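# Move four cartons into the blue container with suction

## Task

Put all four cartons inside the blue container. Each must rest flat on the container's floor with the same face up that it had at the start, and must stay there without the robot holding it. When finished, release suction and move the tool away.

## Robot and tools

Robot: one Kinova Gen3 arm with seven joints and a vacuum cup instead of fingers. There is only one arm, so every row you send has exactly 7 numbers. The controlled point is the cup point: the centre of the cup's rim when nothing presses on it. The cup opens along the cup point's own +z axis. About 4 cm behind the rim the tool widens to roughly 9 cm sideways, with a wrist camera on it, so leave room around container walls and other cartons.

Frames: results report the cup point in the scene frame. Its origin is on the table surface under the arm's base, +z is up, and +y is to the left when facing along +x. Positions are in metres, orientation is a quaternion in w,x,y,z order. The reported position can be slightly off, more so when the arm reaches far. The base may sit slightly tilted relative to the table.

execute_actions(actions): actions is a list of actions, run one after another; each action lasts 15 control steps of 1/30 s. An action is a table of 1 to 15 rows; if it has fewer than 15 rows, its final row repeats for the remaining steps. A row is [dx, dy, dz, rx, ry, rz, suction], each a plain number from -1 to 1. The first six are an offset, not a pose: a target relative to where the cup point was measured when that action began, expressed in the cup point's own axes (so dz moves along the cup's facing direction). Every row in an action refers to that same starting pose, not to the preceding row. Scale: 1.0 equals 0.6 m for dx, dy, dz and 180 degrees for rx, ry, rz, which together form one rotation vector. For the first action of a call, the start is the pose in the most recent result. Each step the command is clipped to within 70 mm and 16 degrees of the measured pose, so large offsets take several actions; after an action the arm only continues to the last clipped target. Suction: above 0.01 means on, 0.01 or less means off, and it keeps the last value. An empty list only returns state and images.

move(target, speed, blocking): target is one 7-number row laid out as above, an offset in cup-point axes from the pose shown in the latest result, with the suction value applied at the start. The cup point follows a straight path lasting 0.5 to 10 s (longer paths are cut off early). speed is the path's top speed in m/s, 0.002 to 0.5, default 0.25; rotation is capped at twice that in rad/s. The path ignores obstacles, the real arm can lag, stray, or overshoot the speed, and a target placed beyond a contact presses harder. blocking=false returns after 0.5 s while motion continues; until a result shows the move has ended, other moves and execute_actions are rejected, so use wait or stop. The extra 'move:' line gives the outcome (done, off_target, moving, held, fault), the limits that acted (paced: command clipped; held: some steps blocked, after which the arm may lurch fast), and the remaining distance to target.

wait(seconds): 0 to 10; the arm keeps its last command and a running move continues, returning early if it finishes. stop(): brakes a running move; it needs some distance, more at speed; suction is unaffected. zoom_image(camera, region): camera is cam_high, cam_low or cam_wrist; region is [x0, y0, x1, y1] in image pixels from the top-left, at most 504 by 504. Image sizes: cam_high and cam_low 672x504, cam_wrist 504x504. read_manual(section) returns only licence text. finished_scene(scene) ends the current scene irreversibly; pass its number.

Result lines: the cup point pose, 'Hand target' (the pose the controller currently drives toward), Joint positions from base to wrist, joint torques (offset and noisy; they change at rest only with contact or load), suction_measured and part_present. A 'pose unreachable' line means the clearance check altered or blocked the command.

Gripping: switch suction on and press the 36 mm rim squarely onto a flat, smooth carton face so the whole rim touches; edges, seams or holes under the rim leak. suction_measured near 0 means no seal, 0.83 or more means airtight; part_present turns 1 at 0.50 and back to 0 below 0.45. Under vacuum the cup compresses, so the carton sits up to about 12 mm nearer the tool than the cup point suggests. Keep the cup pointing down and do not rotate cartons over, so their top face stays up. To release, set the carton down on the container floor first, then switch suction off and lift at least 15 mm before assuming contact is gone. If the cup seals onto the table it pins the tool; turn suction off.

Avoid: knocking or dropping anything off the table, dropping cartons from height, fast impacts and hard pushing. Contact torque reaching a joint's limit (47.5 N m for the first four joints, 29.9 N m for the last three) causes a 10 s stop and skips the rest of the call. Holding loads heats motors: a MOTOR HOT warning appears from 60 °C and at 75 °C the arm sags with an OVER-TEMPERATURE FAULT. Loose items may occasionally be nudged by outside pushes, so check the final state. While you compose a reply, the arm holds its last command.

Each tool is called after "Request:" by a JSON object that holds its "op" and its "data", one argument or row to a line.

## Session

Request:
{"op": "execute_actions", "data": {
  "actions": []
}}

Scene clock: 0.00 s.
end_effector_position=(+0.4473, -0.0051, +0.2421) suction_measured=0.01 part_present=0 end_effector_quat_wxyz=(+0.002, +0.009, +1.000, -0.004)
Joint positions: [-0.056  0.433  0.     1.659 -0.001  1.054  3.083]
Joint velocities: [-0.     0.     0.001 -0.     0.    -0.    -0.   ]
Joint torques (N m, as the joint torque sensors report them, + toward a larger angle): no reading
Hand target: +0.447, -0.005, +0.242; +0.002, +0.009, +1.000, -0.004

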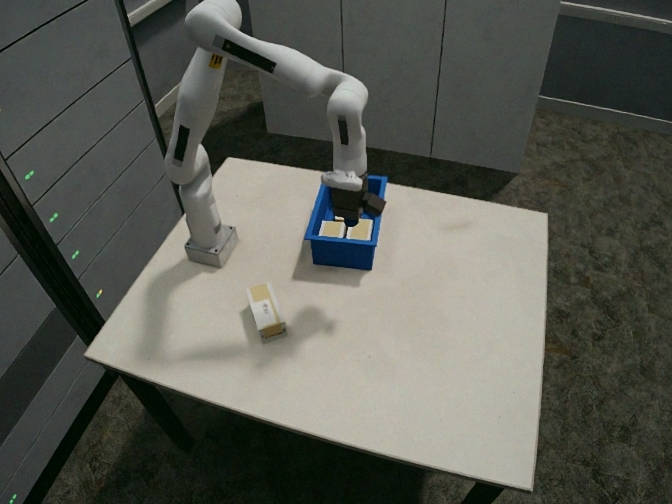

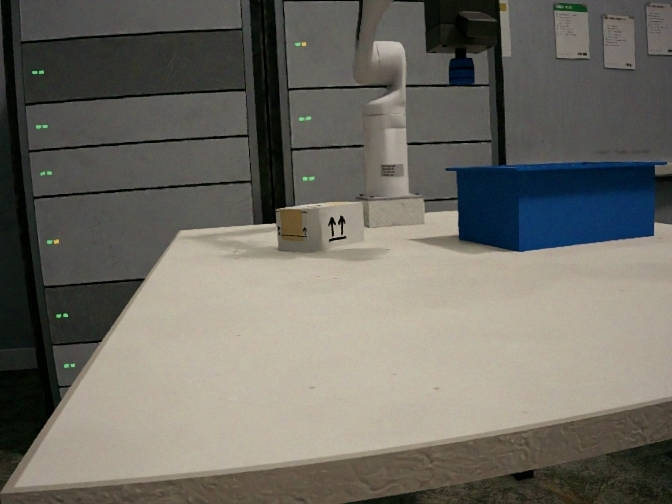

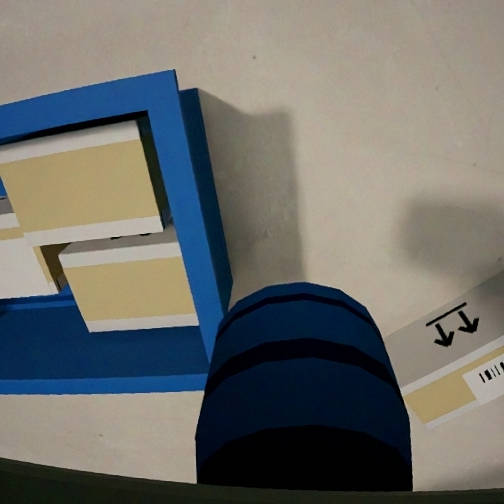

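Request:
{"op": "move", "data": {
  "target": [0,0.38,-0.1,0,0,0,0]
}}

Request:
{"op": "zoom_image", "data": {
  "camera": "cam_high",
  "region": [220,150,440,360]
}}

Scene clock: 3.47 s.
end_effector_position=(+0.4506, +0.2227, +0.3003) suction_measured=0.01 part_present=0 end_effector_quat_wxyz=(+0.002, +0.009, +1.000, -0.004)
Joint positions: [-0.477  0.499 -0.068  1.342  0.032  1.305  2.593]
Joint velocities: [-0.003  0.006 -0.002 -0.004  0.001  0.003 -0.002]
Joint torques (N m, as the joint torque sensors report them, + toward a larger angle): [  0.29 -16.92   0.38  -8.37   0.12  -0.1   -0.21]
Hand target: +0.451, +0.223, +0.300; +0.002, +0.009, +1.000, -0.004
Off the commanded pose: 0.001 m, 0 deg.
move: done

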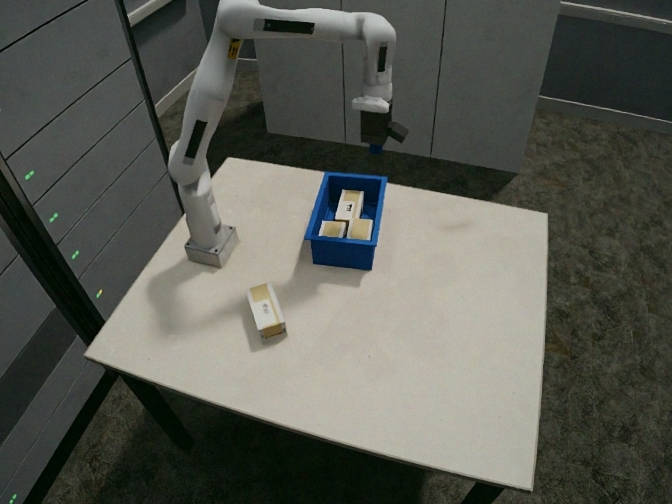

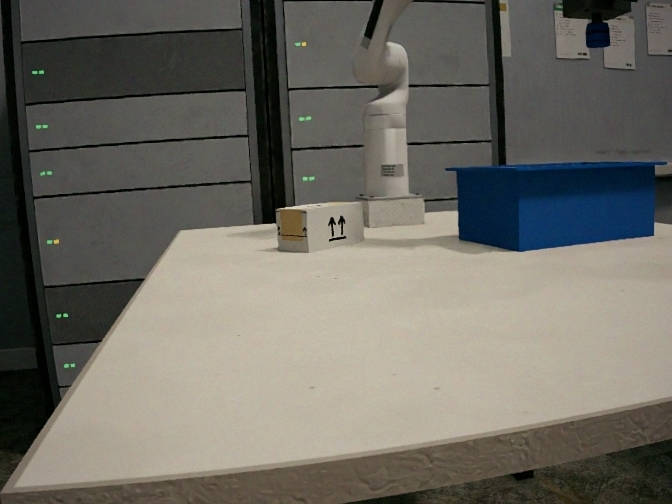

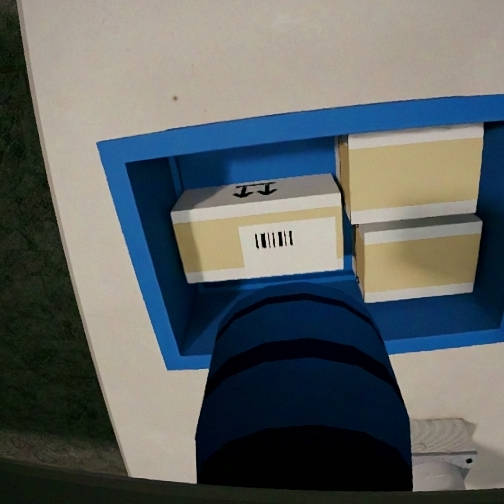

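Region (220, 150, 440, 360) of cam_high's 672x504 image, scaled by 2.291, with more detail than that image has; it fills the top 481 rows of this view, and the rest is white.

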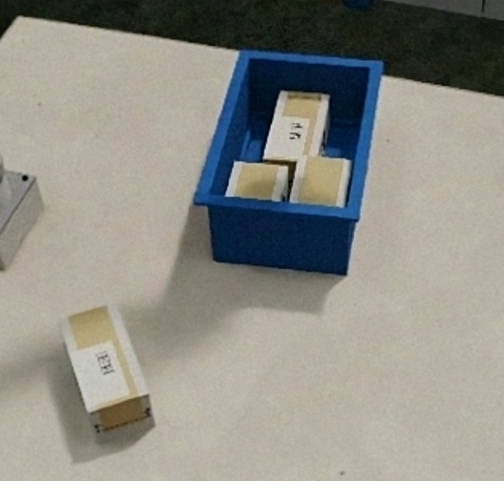

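Request:
{"op": "move", "data": {
  "target": [0.139,0.009,0.2,0,0,0,0]
}}

Scene clock: 9.30 s.
end_effector_position=(+0.3681, +0.2279, +0.1799) suction_measured=0.01 part_present=0 end_effector_quat_wxyz=(+0.002, +0.010, +1.000, -0.005)
Joint positions: [-0.561  0.487 -0.089  1.798  0.054  0.862  2.463]
Joint velocities: [-0.004 -0.    -0.001  0.006  0.003 -0.007 -0.004]
Joint torques (N m, as the joint torque sensors report them, + toward a larger angle): [  0.21 -15.4    0.2   -6.72   0.15   0.04  -0.21]
Hand target: +0.368, +0.228, +0.180; +0.002, +0.009, +1.000, -0.005
Off the commanded pose: 0.001 m, 0 deg.
move: done

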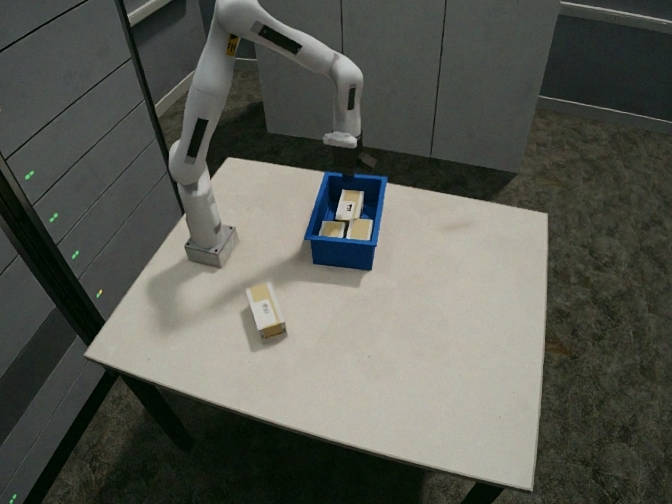

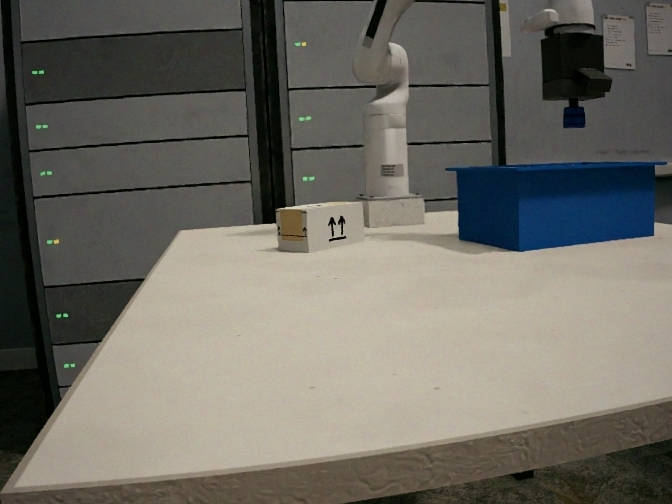

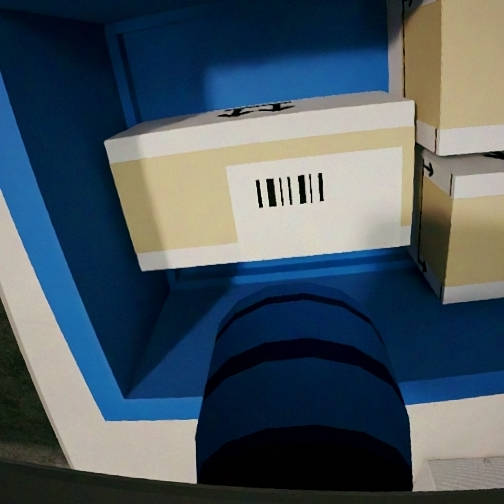

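Request:
{"op": "move", "data": {
  "target": [0.002,-0.018,0.15,0,0,-0.03,0],
  "speed": 0.15
}}

Request:
{"op": "move", "data": {
  "target": [0,0,0.035,0,0,0,1],
  "speed": 0.03
}}

Scene clock: 14.10 s.
end_effector_position=(+0.3673, +0.2163, +0.0903) suction_measured=0.01 part_present=0 end_effector_quat_wxyz=(+0.002, -0.037, +0.999, -0.005)
Joint positions: [-0.538  0.642 -0.096  1.907  0.101  0.6    2.533]
Joint velocities: [-0.     0.005 -0.     0.001 -0.    -0.002  0.   ]
Joint torques (N m, as the joint torque sensors report them, + toward a larger angle): [  0.28 -16.08   0.07  -5.23   0.     0.13  -0.17]
Hand target: +0.367, +0.216, +0.090; +0.002, -0.037, +0.999, -0.005
Off the commanded pose: 0.000 m, 0 deg.
move: done

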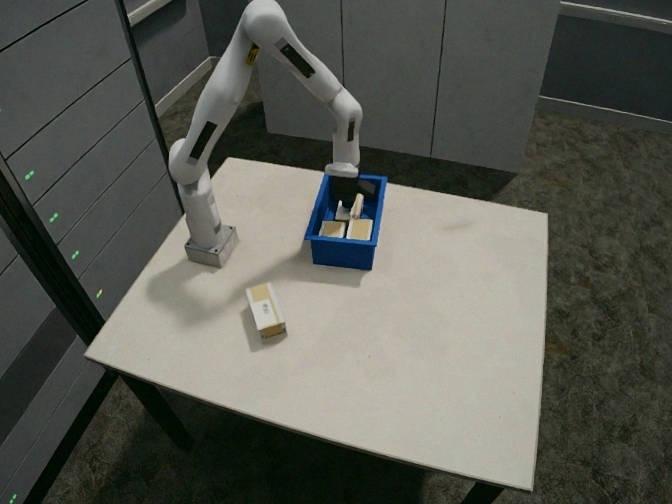

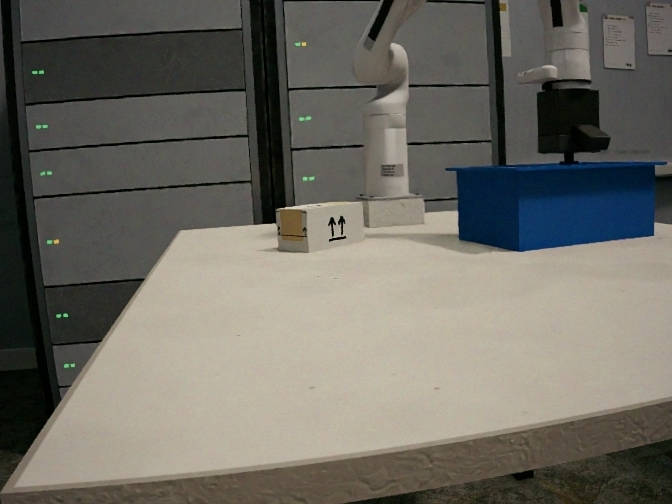

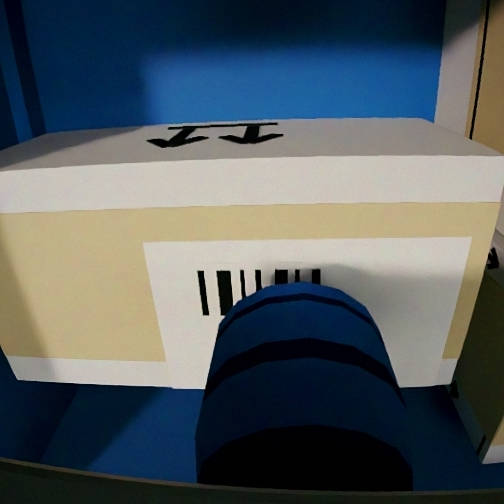

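Scene clock: 15.10 s.
end_effector_position=(+0.3674, +0.2161, +0.0693) suction_measured=0.80 part_present=1 end_effector_quat_wxyz=(+0.002, -0.037, +0.999, -0.005)
Joint positions: [-0.543  0.687 -0.089  1.919  0.108  0.544  2.527]
Joint velocities: [-0.002 -0.001 -0.002 -0.002 -0.001 -0.002 -0.   ]
Joint torques (N m, as the joint torque sensors report them, + toward a larger angle): [  0.68 -17.51  -0.01  -5.25   0.04  -0.07  -0.22]
Hand target: +0.367, +0.216, +0.069; +0.002, -0.037, +0.999, -0.005
Off the commanded pose: 0.000 m, 0 deg.
move: done

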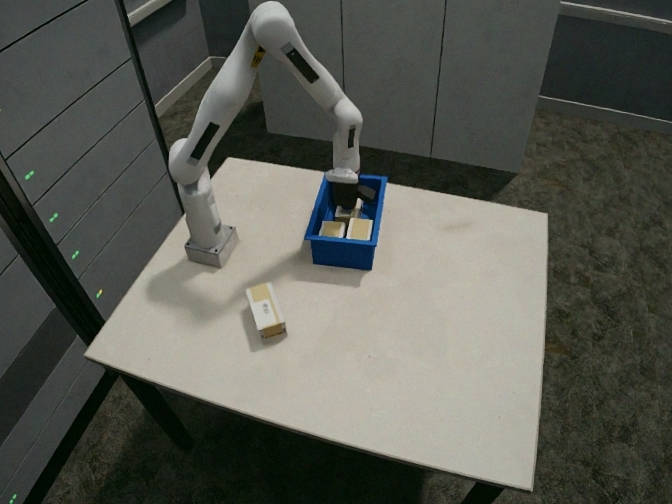

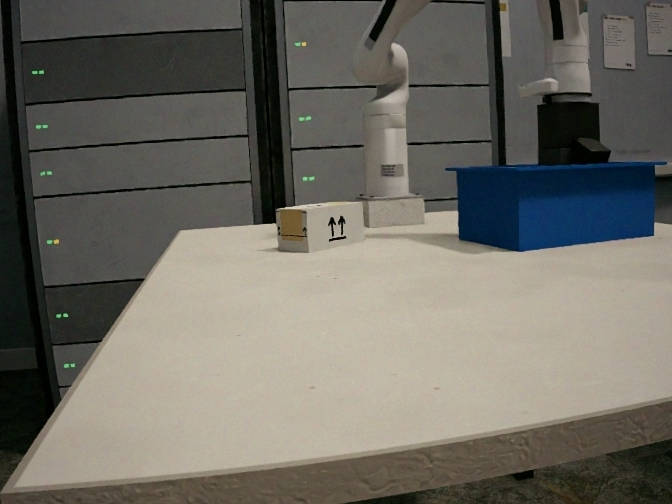

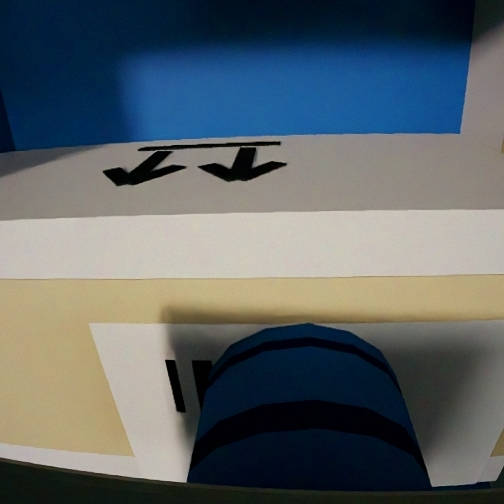

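Request:
{"op": "move", "data": {
  "target": [0.066,0,-0.008,0,0,0,1],
  "speed": 0.05
}}

Scene clock: 16.83 s.
end_effector_position=(+0.3280, +0.2128, +0.0738) suction_measured=0.90 part_present=1 end_effector_quat_wxyz=(+0.002, -0.037, +0.999, -0.005)
Joint positions: [-0.594  0.632 -0.084  2.035  0.105  0.482  2.477]
Joint velocities: [-0.003 -0.004 -0.     0.003  0.001 -0.002 -0.002]
Joint torques (N m, as the joint torque sensors report them, + toward a larger angle): [  0.07 -16.29   0.23  -4.64   0.37  -0.18  -0.25]
Hand target: +0.328, +0.213, +0.074; +0.002, -0.037, +0.999, -0.005
Off the commanded pose: 0.000 m, 0 deg.
move: done

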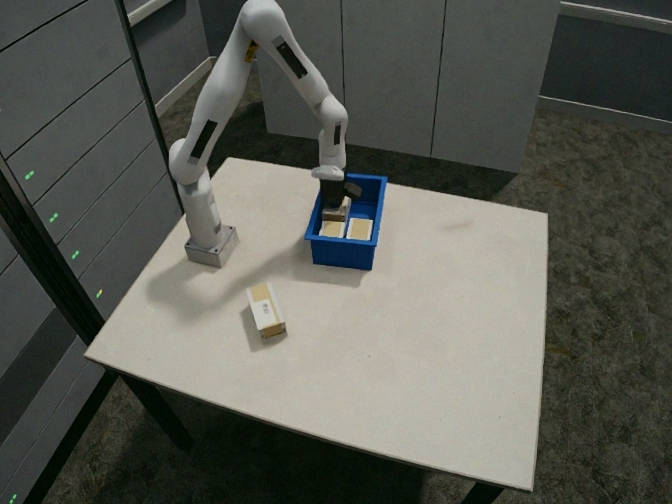

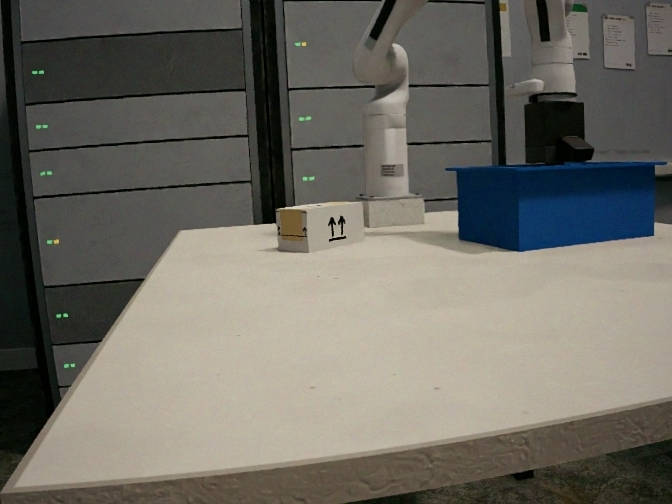

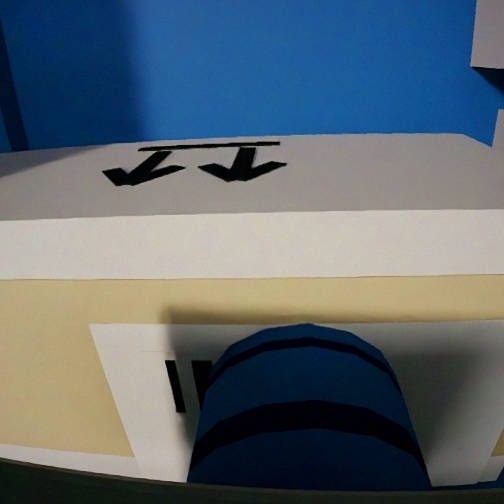

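Request:
{"op": "move", "data": {
  "target": [0,0,0.017,0,0,0,1],
  "speed": 0.02
}}

Request:
{"op": "zoom_image", "data": {
  "camera": "cam_high",
  "region": [290,150,410,280]
}}

Scene clock: 18.60 s.
end_effector_position=(+0.3298, +0.2126, +0.0671) suction_measured=0.90 part_present=1 end_effector_quat_wxyz=(+0.005, -0.036, +0.999, -0.004)
Joint positions: [-0.596  0.647 -0.078  2.04   0.109  0.457  2.473]
Joint velocities: [ 0.     0.     0.002  0.002  0.002 -0.004 -0.001]
Joint torques (N m, as the joint torque sensors report them, + toward a larger angle): [ -0.51 -10.06  -0.67  -4.54  -0.07  -1.53  -0.29]
Hand target: +0.328, +0.213, +0.064; +0.002, -0.037, +0.999, -0.005
Off the commanded pose: 0.004 m, 0 deg.
move: off_target

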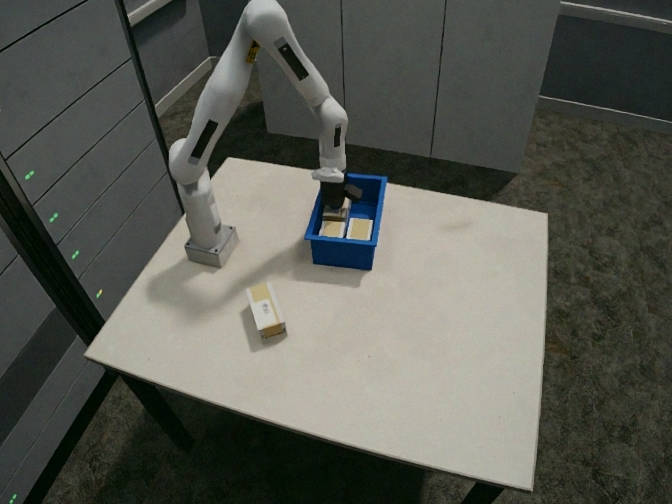

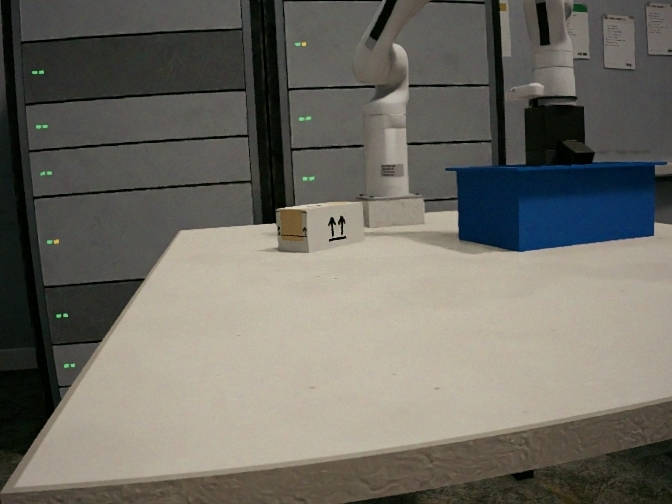

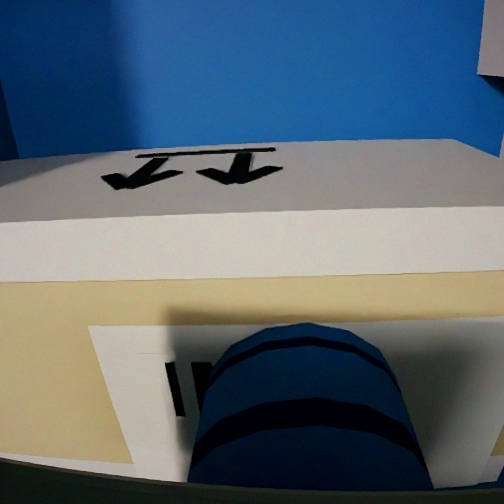

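Region (290, 150, 410, 280) of cam_high's 672x504 image, scaled by 3.877, with more detail than that image has; it fills the left 465 columns of this view, and the rest is white.

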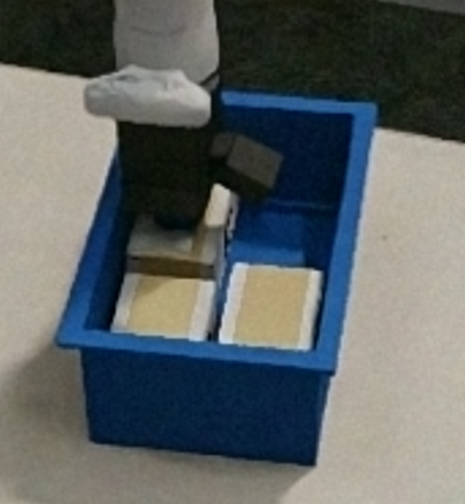

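Request:
{"op": "execute_actions", "data": {
  "actions": [
    [[0,0,-0.002,0,0,0,0]]
  ]
}}

Request:
{"op": "move", "data": {
  "target": [-0.08,0.02,-0.22,0,0,0,0],
  "speed": 0.2
}}

Scene clock: 19.80 s.
end_effector_position=(+0.3329, +0.2127, +0.0709) suction_measured=0.01 part_present=0 end_effector_quat_wxyz=(+0.008, -0.035, +0.999, -0.003)
Joint positions: [-0.594  0.638 -0.077  2.038  0.11   0.46   2.473]
Joint velocities: [ 0.    -0.001  0.    -0.     0.001  0.    -0.001]
Joint torques (N m, as the joint torque sensors report them, + toward a larger angle): [ -0.68 -11.08  -1.37  -2.77  -0.29  -0.16  -0.02]
Hand target: +0.330, +0.213, +0.068; +0.005, -0.036, +0.999, -0.004
Off the commanded pose: 0.004 m, 0 deg.

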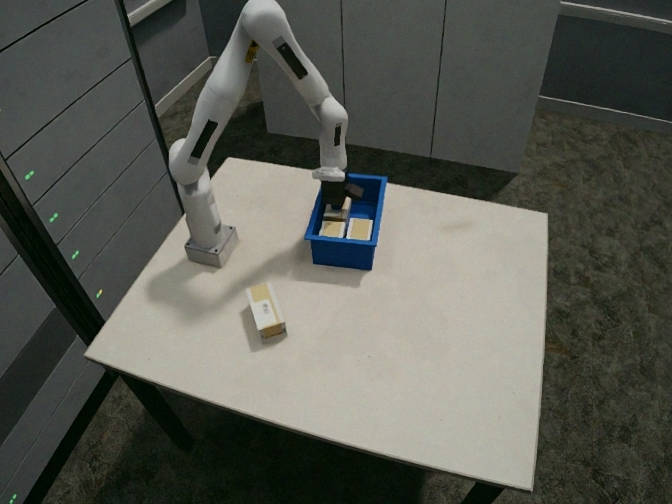

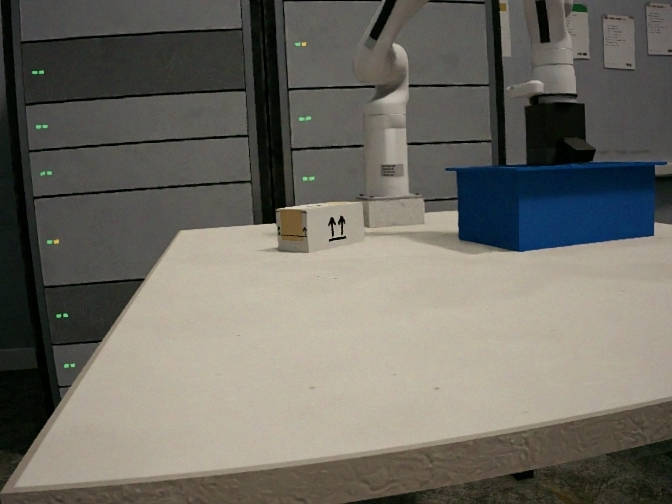

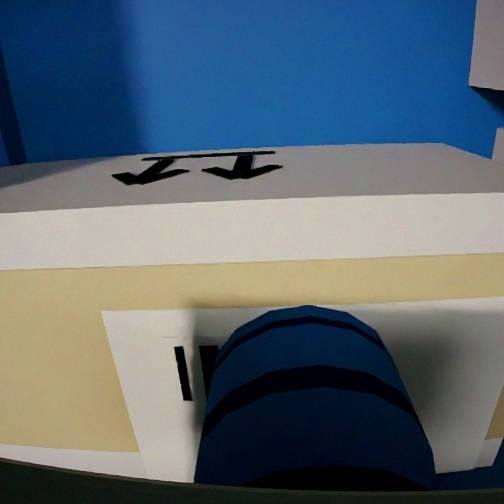

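Scene clock: 21.00 s.
end_effector_position=(+0.3774, +0.2290, +0.2034) suction_measured=0.01 part_present=0 end_effector_quat_wxyz=(+0.008, -0.035, +0.999, -0.003)
Joint positions: [-0.542  0.46  -0.104  1.751  0.06   0.924  2.557]
Joint velocities: [ 0.001 -0.    -0.001 -0.004 -0.     0.004  0.001]
Joint torques (N m, as the joint torque sensors report them, + toward a larger angle): [  0.23 -15.56  -0.15  -7.2    0.31  -0.01  -0.05]
Hand target: +0.377, +0.229, +0.203; +0.008, -0.035, +0.999, -0.003
Off the commanded pose: 0.000 m, 0 deg.
move: done

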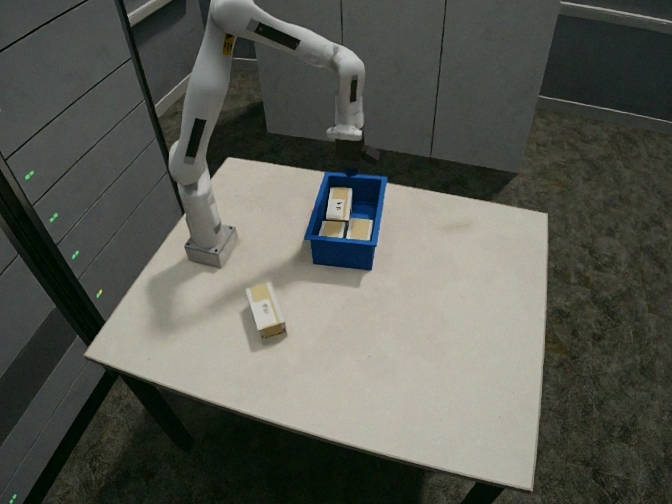

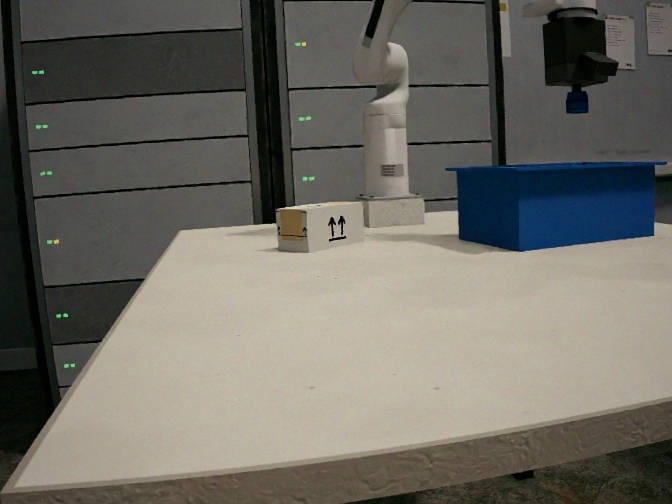

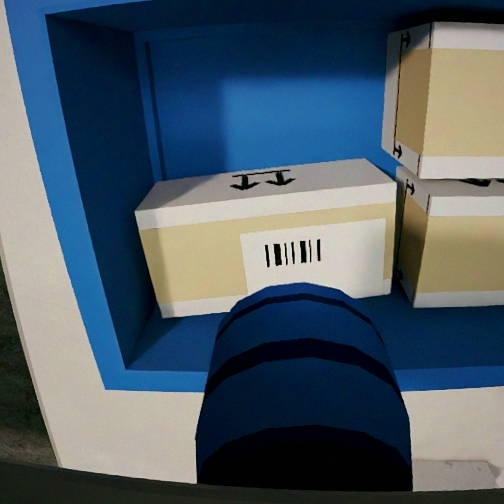

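Request:
{"op": "move", "data": {
  "target": [0.253,-0.698,0,0,0,0.856,0],
  "speed": 0.5
}}

Scene clock: 27.67 s.
end_effector_position=(+0.2577, -0.1982, +0.2027) suction_measured=0.01 part_present=0 end_effector_quat_wxyz=(+0.003, +0.966, +0.259, +0.008)
Joint positions: [ 0.041  0.291  0.667  2.127 -0.268  0.798  1.414]
Joint velocities: [ 0.006  0.006  0.004 -0.002 -0.003  0.002  0.001]
Joint torques (N m, as the joint torque sensors report them, + toward a larger angle): [ 0.38 -9.51  1.2  -6.08 -0.18  0.03  0.  ]
Hand target: +0.257, -0.198, +0.203; +0.003, +0.966, +0.258, +0.008
Off the commanded pose: 0.002 m, 0 deg.
move: done

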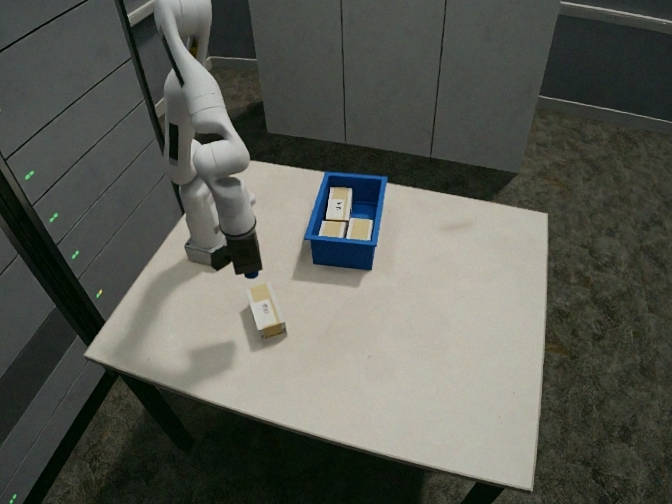

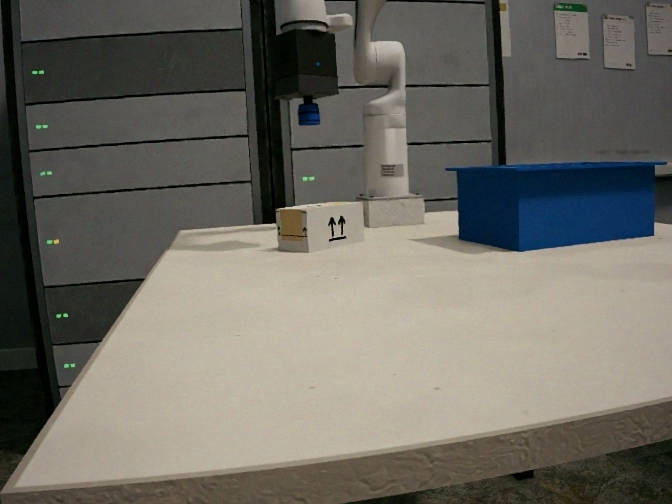

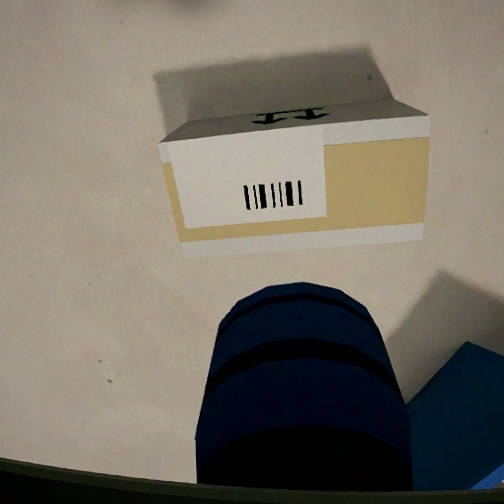

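Request:
{"op": "move", "data": {
  "target": [0.002,0.033,0.2,0.0027,-0.0047,-0.033,0],
  "speed": 0.2
}}

Scene clock: 30.73 s.
end_effector_position=(+0.2711, -0.2149, +0.0833) suction_measured=0.01 part_present=0 end_effector_quat_wxyz=(+0.001, +0.951, +0.309, +0.000)
Joint positions: [ 0.276  0.606  0.424  2.186 -0.554  0.463  1.782]
Joint velocities: [ 0.008  0.006 -0.002 -0.    -0.002 -0.001  0.003]
Joint torques (N m, as the joint torque sensors report them, + toward a larger angle): [ -0.24 -13.32   1.64  -3.67   0.26  -0.03  -0.35]
Hand target: +0.271, -0.215, +0.083; +0.001, +0.951, +0.308, -0.000
Off the commanded pose: 0.001 m, 0 deg.
move: done

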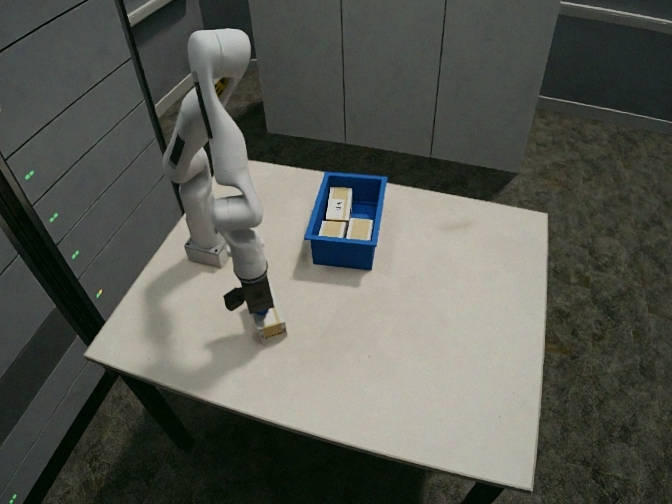

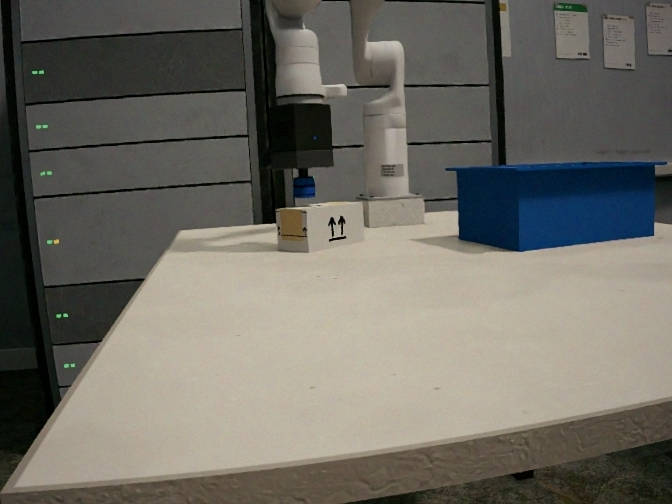

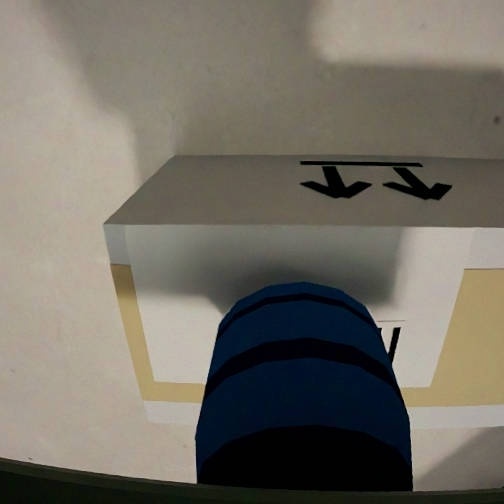

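Request:
{"op": "move", "data": {
  "target": [0.005,0,0.037,0,0,0,1],
  "speed": 0.03
}}

Request:
{"op": "move", "data": {
  "target": [0,0,-0.26,0,0,0,1],
  "speed": 0.2
}}

Scene clock: 33.27 s.
end_effector_position=(+0.2737, -0.2131, +0.0614) suction_measured=0.88 part_present=1 end_effector_quat_wxyz=(+0.001, +0.951, +0.309, +0.000)
Joint positions: [ 0.314  0.659  0.362  2.193 -0.601  0.394  1.815]
Joint velocities: [ 0.006  0.005 -0.003  0.001 -0.003 -0.005  0.003]
Joint torques (N m, as the joint torque sensors report them, + toward a larger angle): [ -0.16 -14.9    2.2   -3.16   0.4   -0.11   0.17]
Hand target: +0.274, -0.213, +0.061; +0.001, +0.951, +0.309, +0.000
Off the commanded pose: 0.000 m, 0 deg.
move: done

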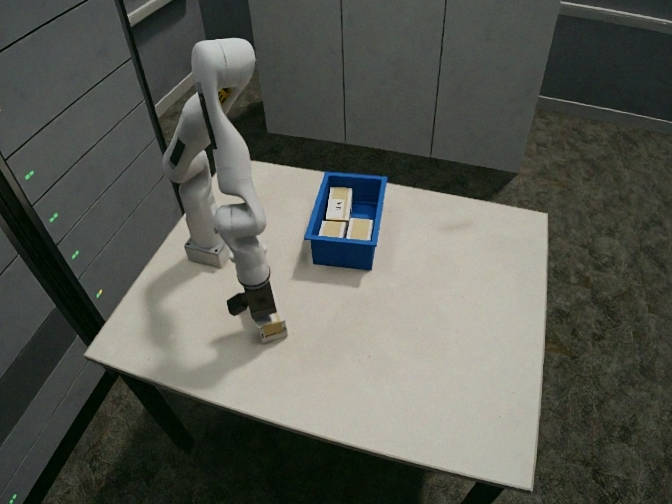

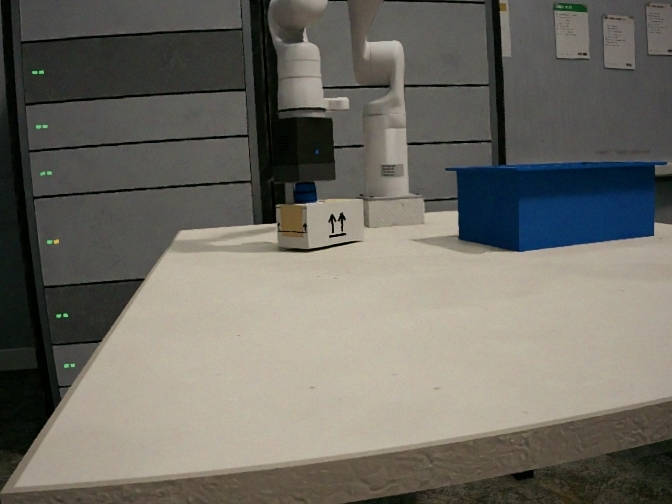

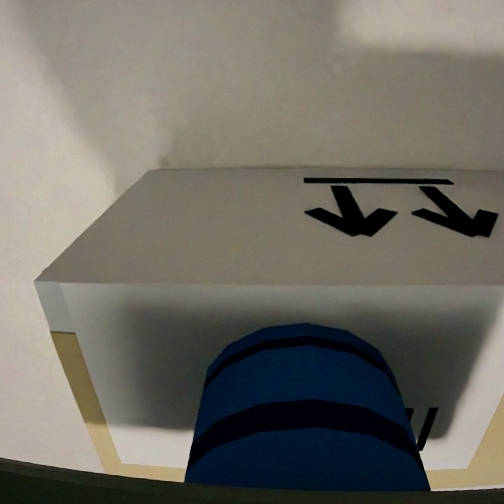

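Scene clock: 34.60 s.
end_effector_position=(+0.2733, -0.2126, +0.2170) suction_measured=0.90 part_present=1 end_effector_quat_wxyz=(+0.001, +0.951, +0.309, +0.000)
Joint positions: [ 0.069  0.316  0.645  2.03  -0.245  0.88   1.493]
Joint velocities: [-0.004 -0.004 -0.001 -0.001  0.002  0.002 -0.002]
Joint torques (N m, as the joint torque sensors report them, + toward a larger angle): [  0.42 -11.05   1.83  -7.23   0.19  -0.08  -0.27]
Hand target: +0.273, -0.212, +0.217; +0.001, +0.951, +0.309, +0.000
Off the commanded pose: 0.000 m, 0 deg.
move: done

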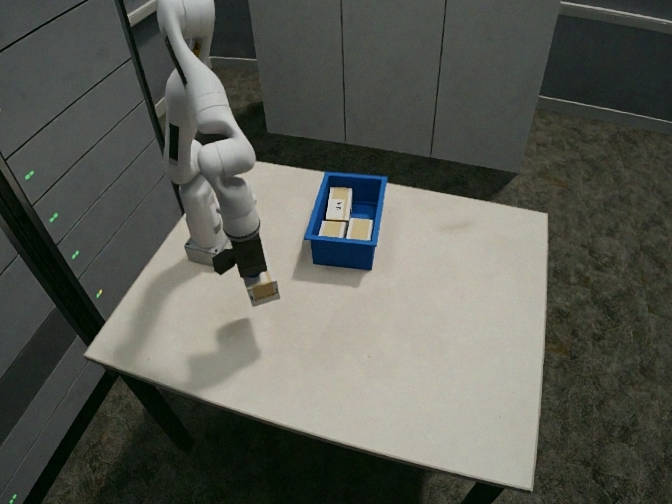

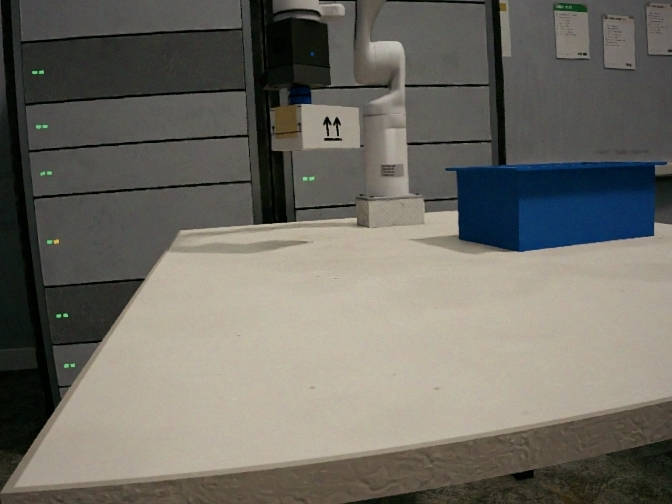

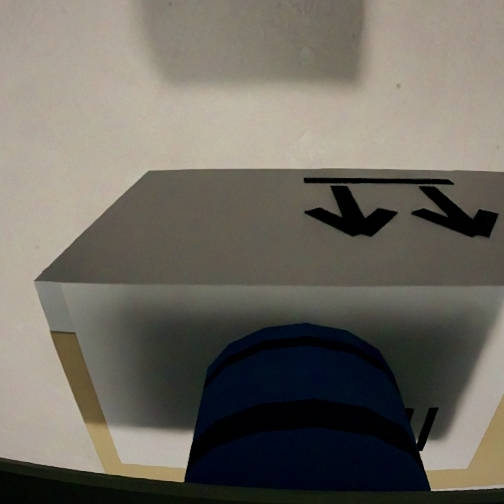

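Request:
{"op": "move", "data": {
  "target": [0.599,-0.447,0.02,0,0,0.158,1],
  "speed": 0.3
}}

Request:
{"op": "zoom_image", "data": {
  "camera": "cam_high",
  "region": [280,110,430,280]
}}

Scene clock: 37.83 s.
end_effector_position=(+0.4047, +0.2146, +0.2038) suction_measured=0.90 part_present=1 end_effector_quat_wxyz=(+0.002, +0.998, +0.066, +0.000)
Joint positions: [-0.885  0.543  0.507  1.694 -0.312  0.989 -0.118]
Joint velocities: [-0.002  0.011 -0.001 -0.006  0.001  0.004 -0.004]
Joint torques (N m, as the joint torque sensors report them, + toward a larger angle): [  0.62 -16.56   2.7   -7.74  -0.12  -0.18  -0.23]
Hand target: +0.405, +0.215, +0.203; +0.003, +0.998, +0.066, -0.000
Off the commanded pose: 0.002 m, 0 deg.
move: done

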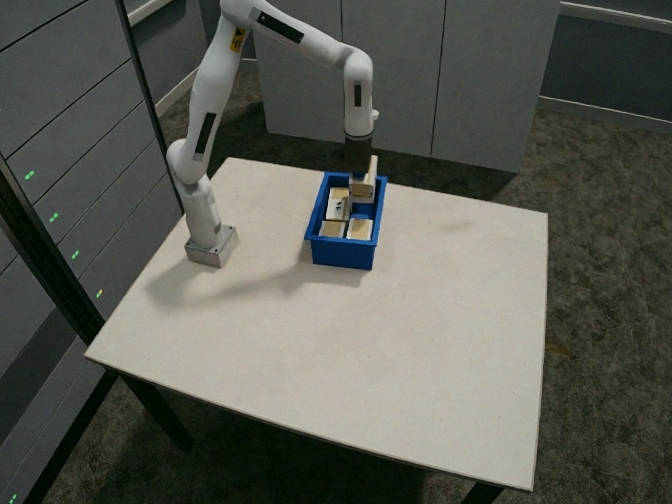

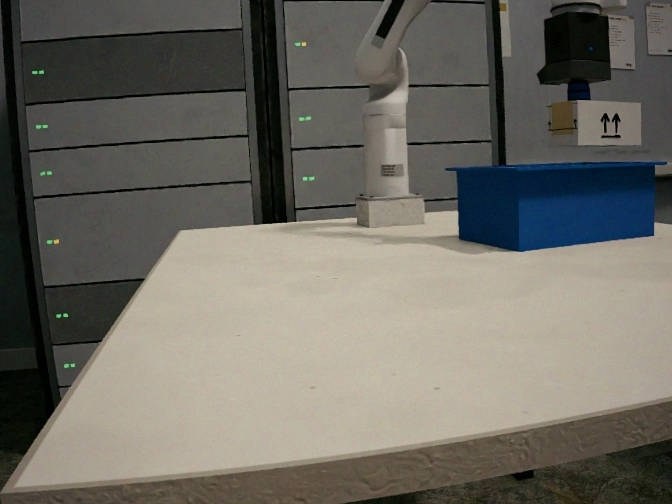

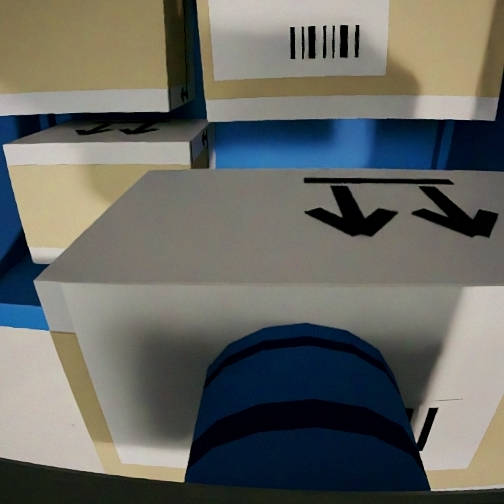

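Region (280, 110, 430, 280) of cam_high's 672x504 image, scaled by 2.965, with more detail than that image has; it fills the left 445 columns of this view, and the rest is white.

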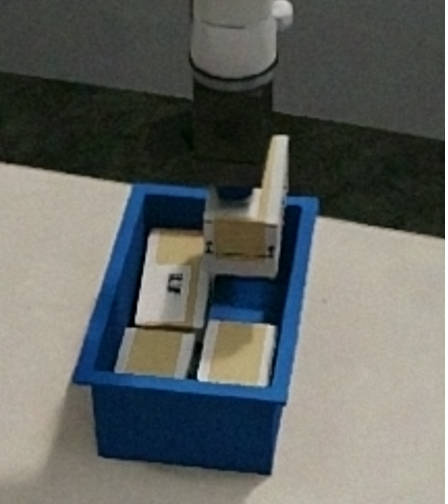

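Request:
{"op": "move", "data": {
  "target": [0.002,-0.009,0.08,0,0,0,1],
  "speed": 0.08
}}

Request:
{"op": "zoom_image", "data": {
  "camera": "cam_high",
  "region": [280,110,430,280]
}}

Scene clock: 41.30 s.
end_effector_position=(+0.4052, +0.2200, +0.1560) suction_measured=0.90 part_present=1 end_effector_quat_wxyz=(+0.002, +0.998, +0.066, +0.000)
Joint positions: [-0.868  0.62   0.47   1.744 -0.36   0.868 -0.089]
Joint velocities: [ 0.001  0.004  0.001  0.001 -0.001 -0.002  0.001]
Joint torques (N m, as the joint torque sensors report them, + toward a larger angle): [  0.19 -17.69   2.92  -7.04  -0.07  -0.03  -0.3 ]
Hand target: +0.405, +0.220, +0.156; +0.002, +0.998, +0.066, +0.000
Off the commanded pose: 0.000 m, 0 deg.
move: done

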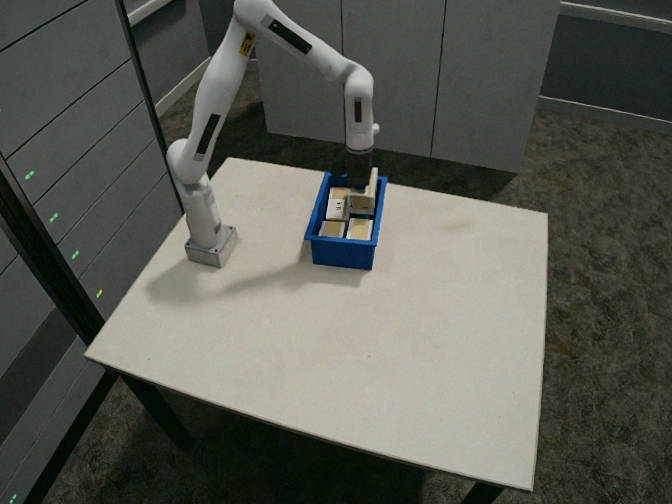

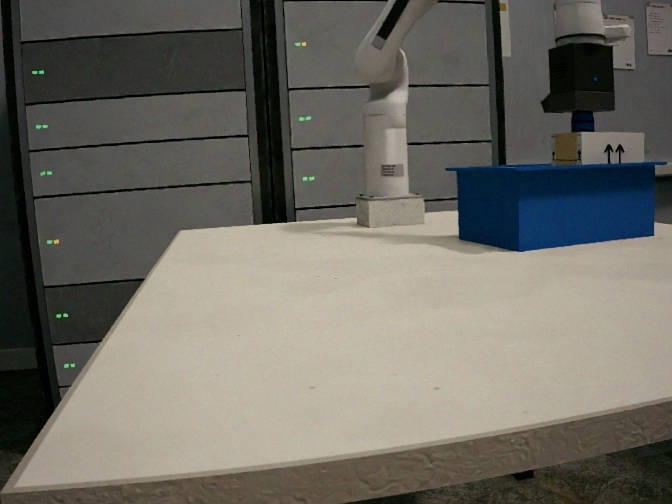

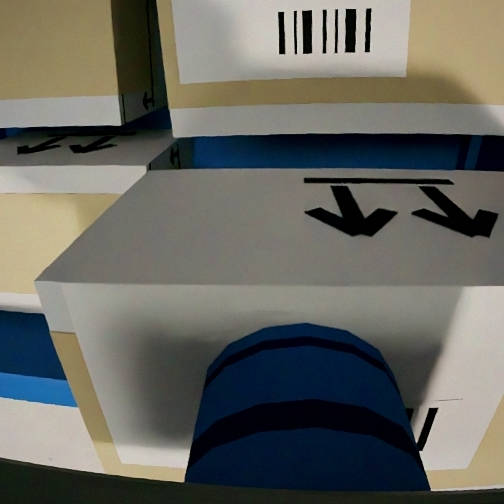

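Region (280, 110, 430, 280) of cam_high's 672x504 image, scaled by 2.965, with more detail than that image has; it fills the left 445 columns of this view, and the rest is white.

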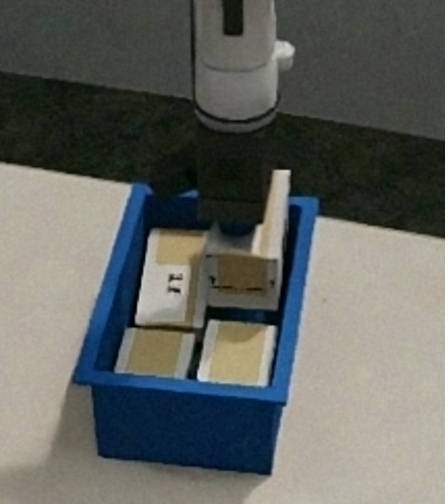

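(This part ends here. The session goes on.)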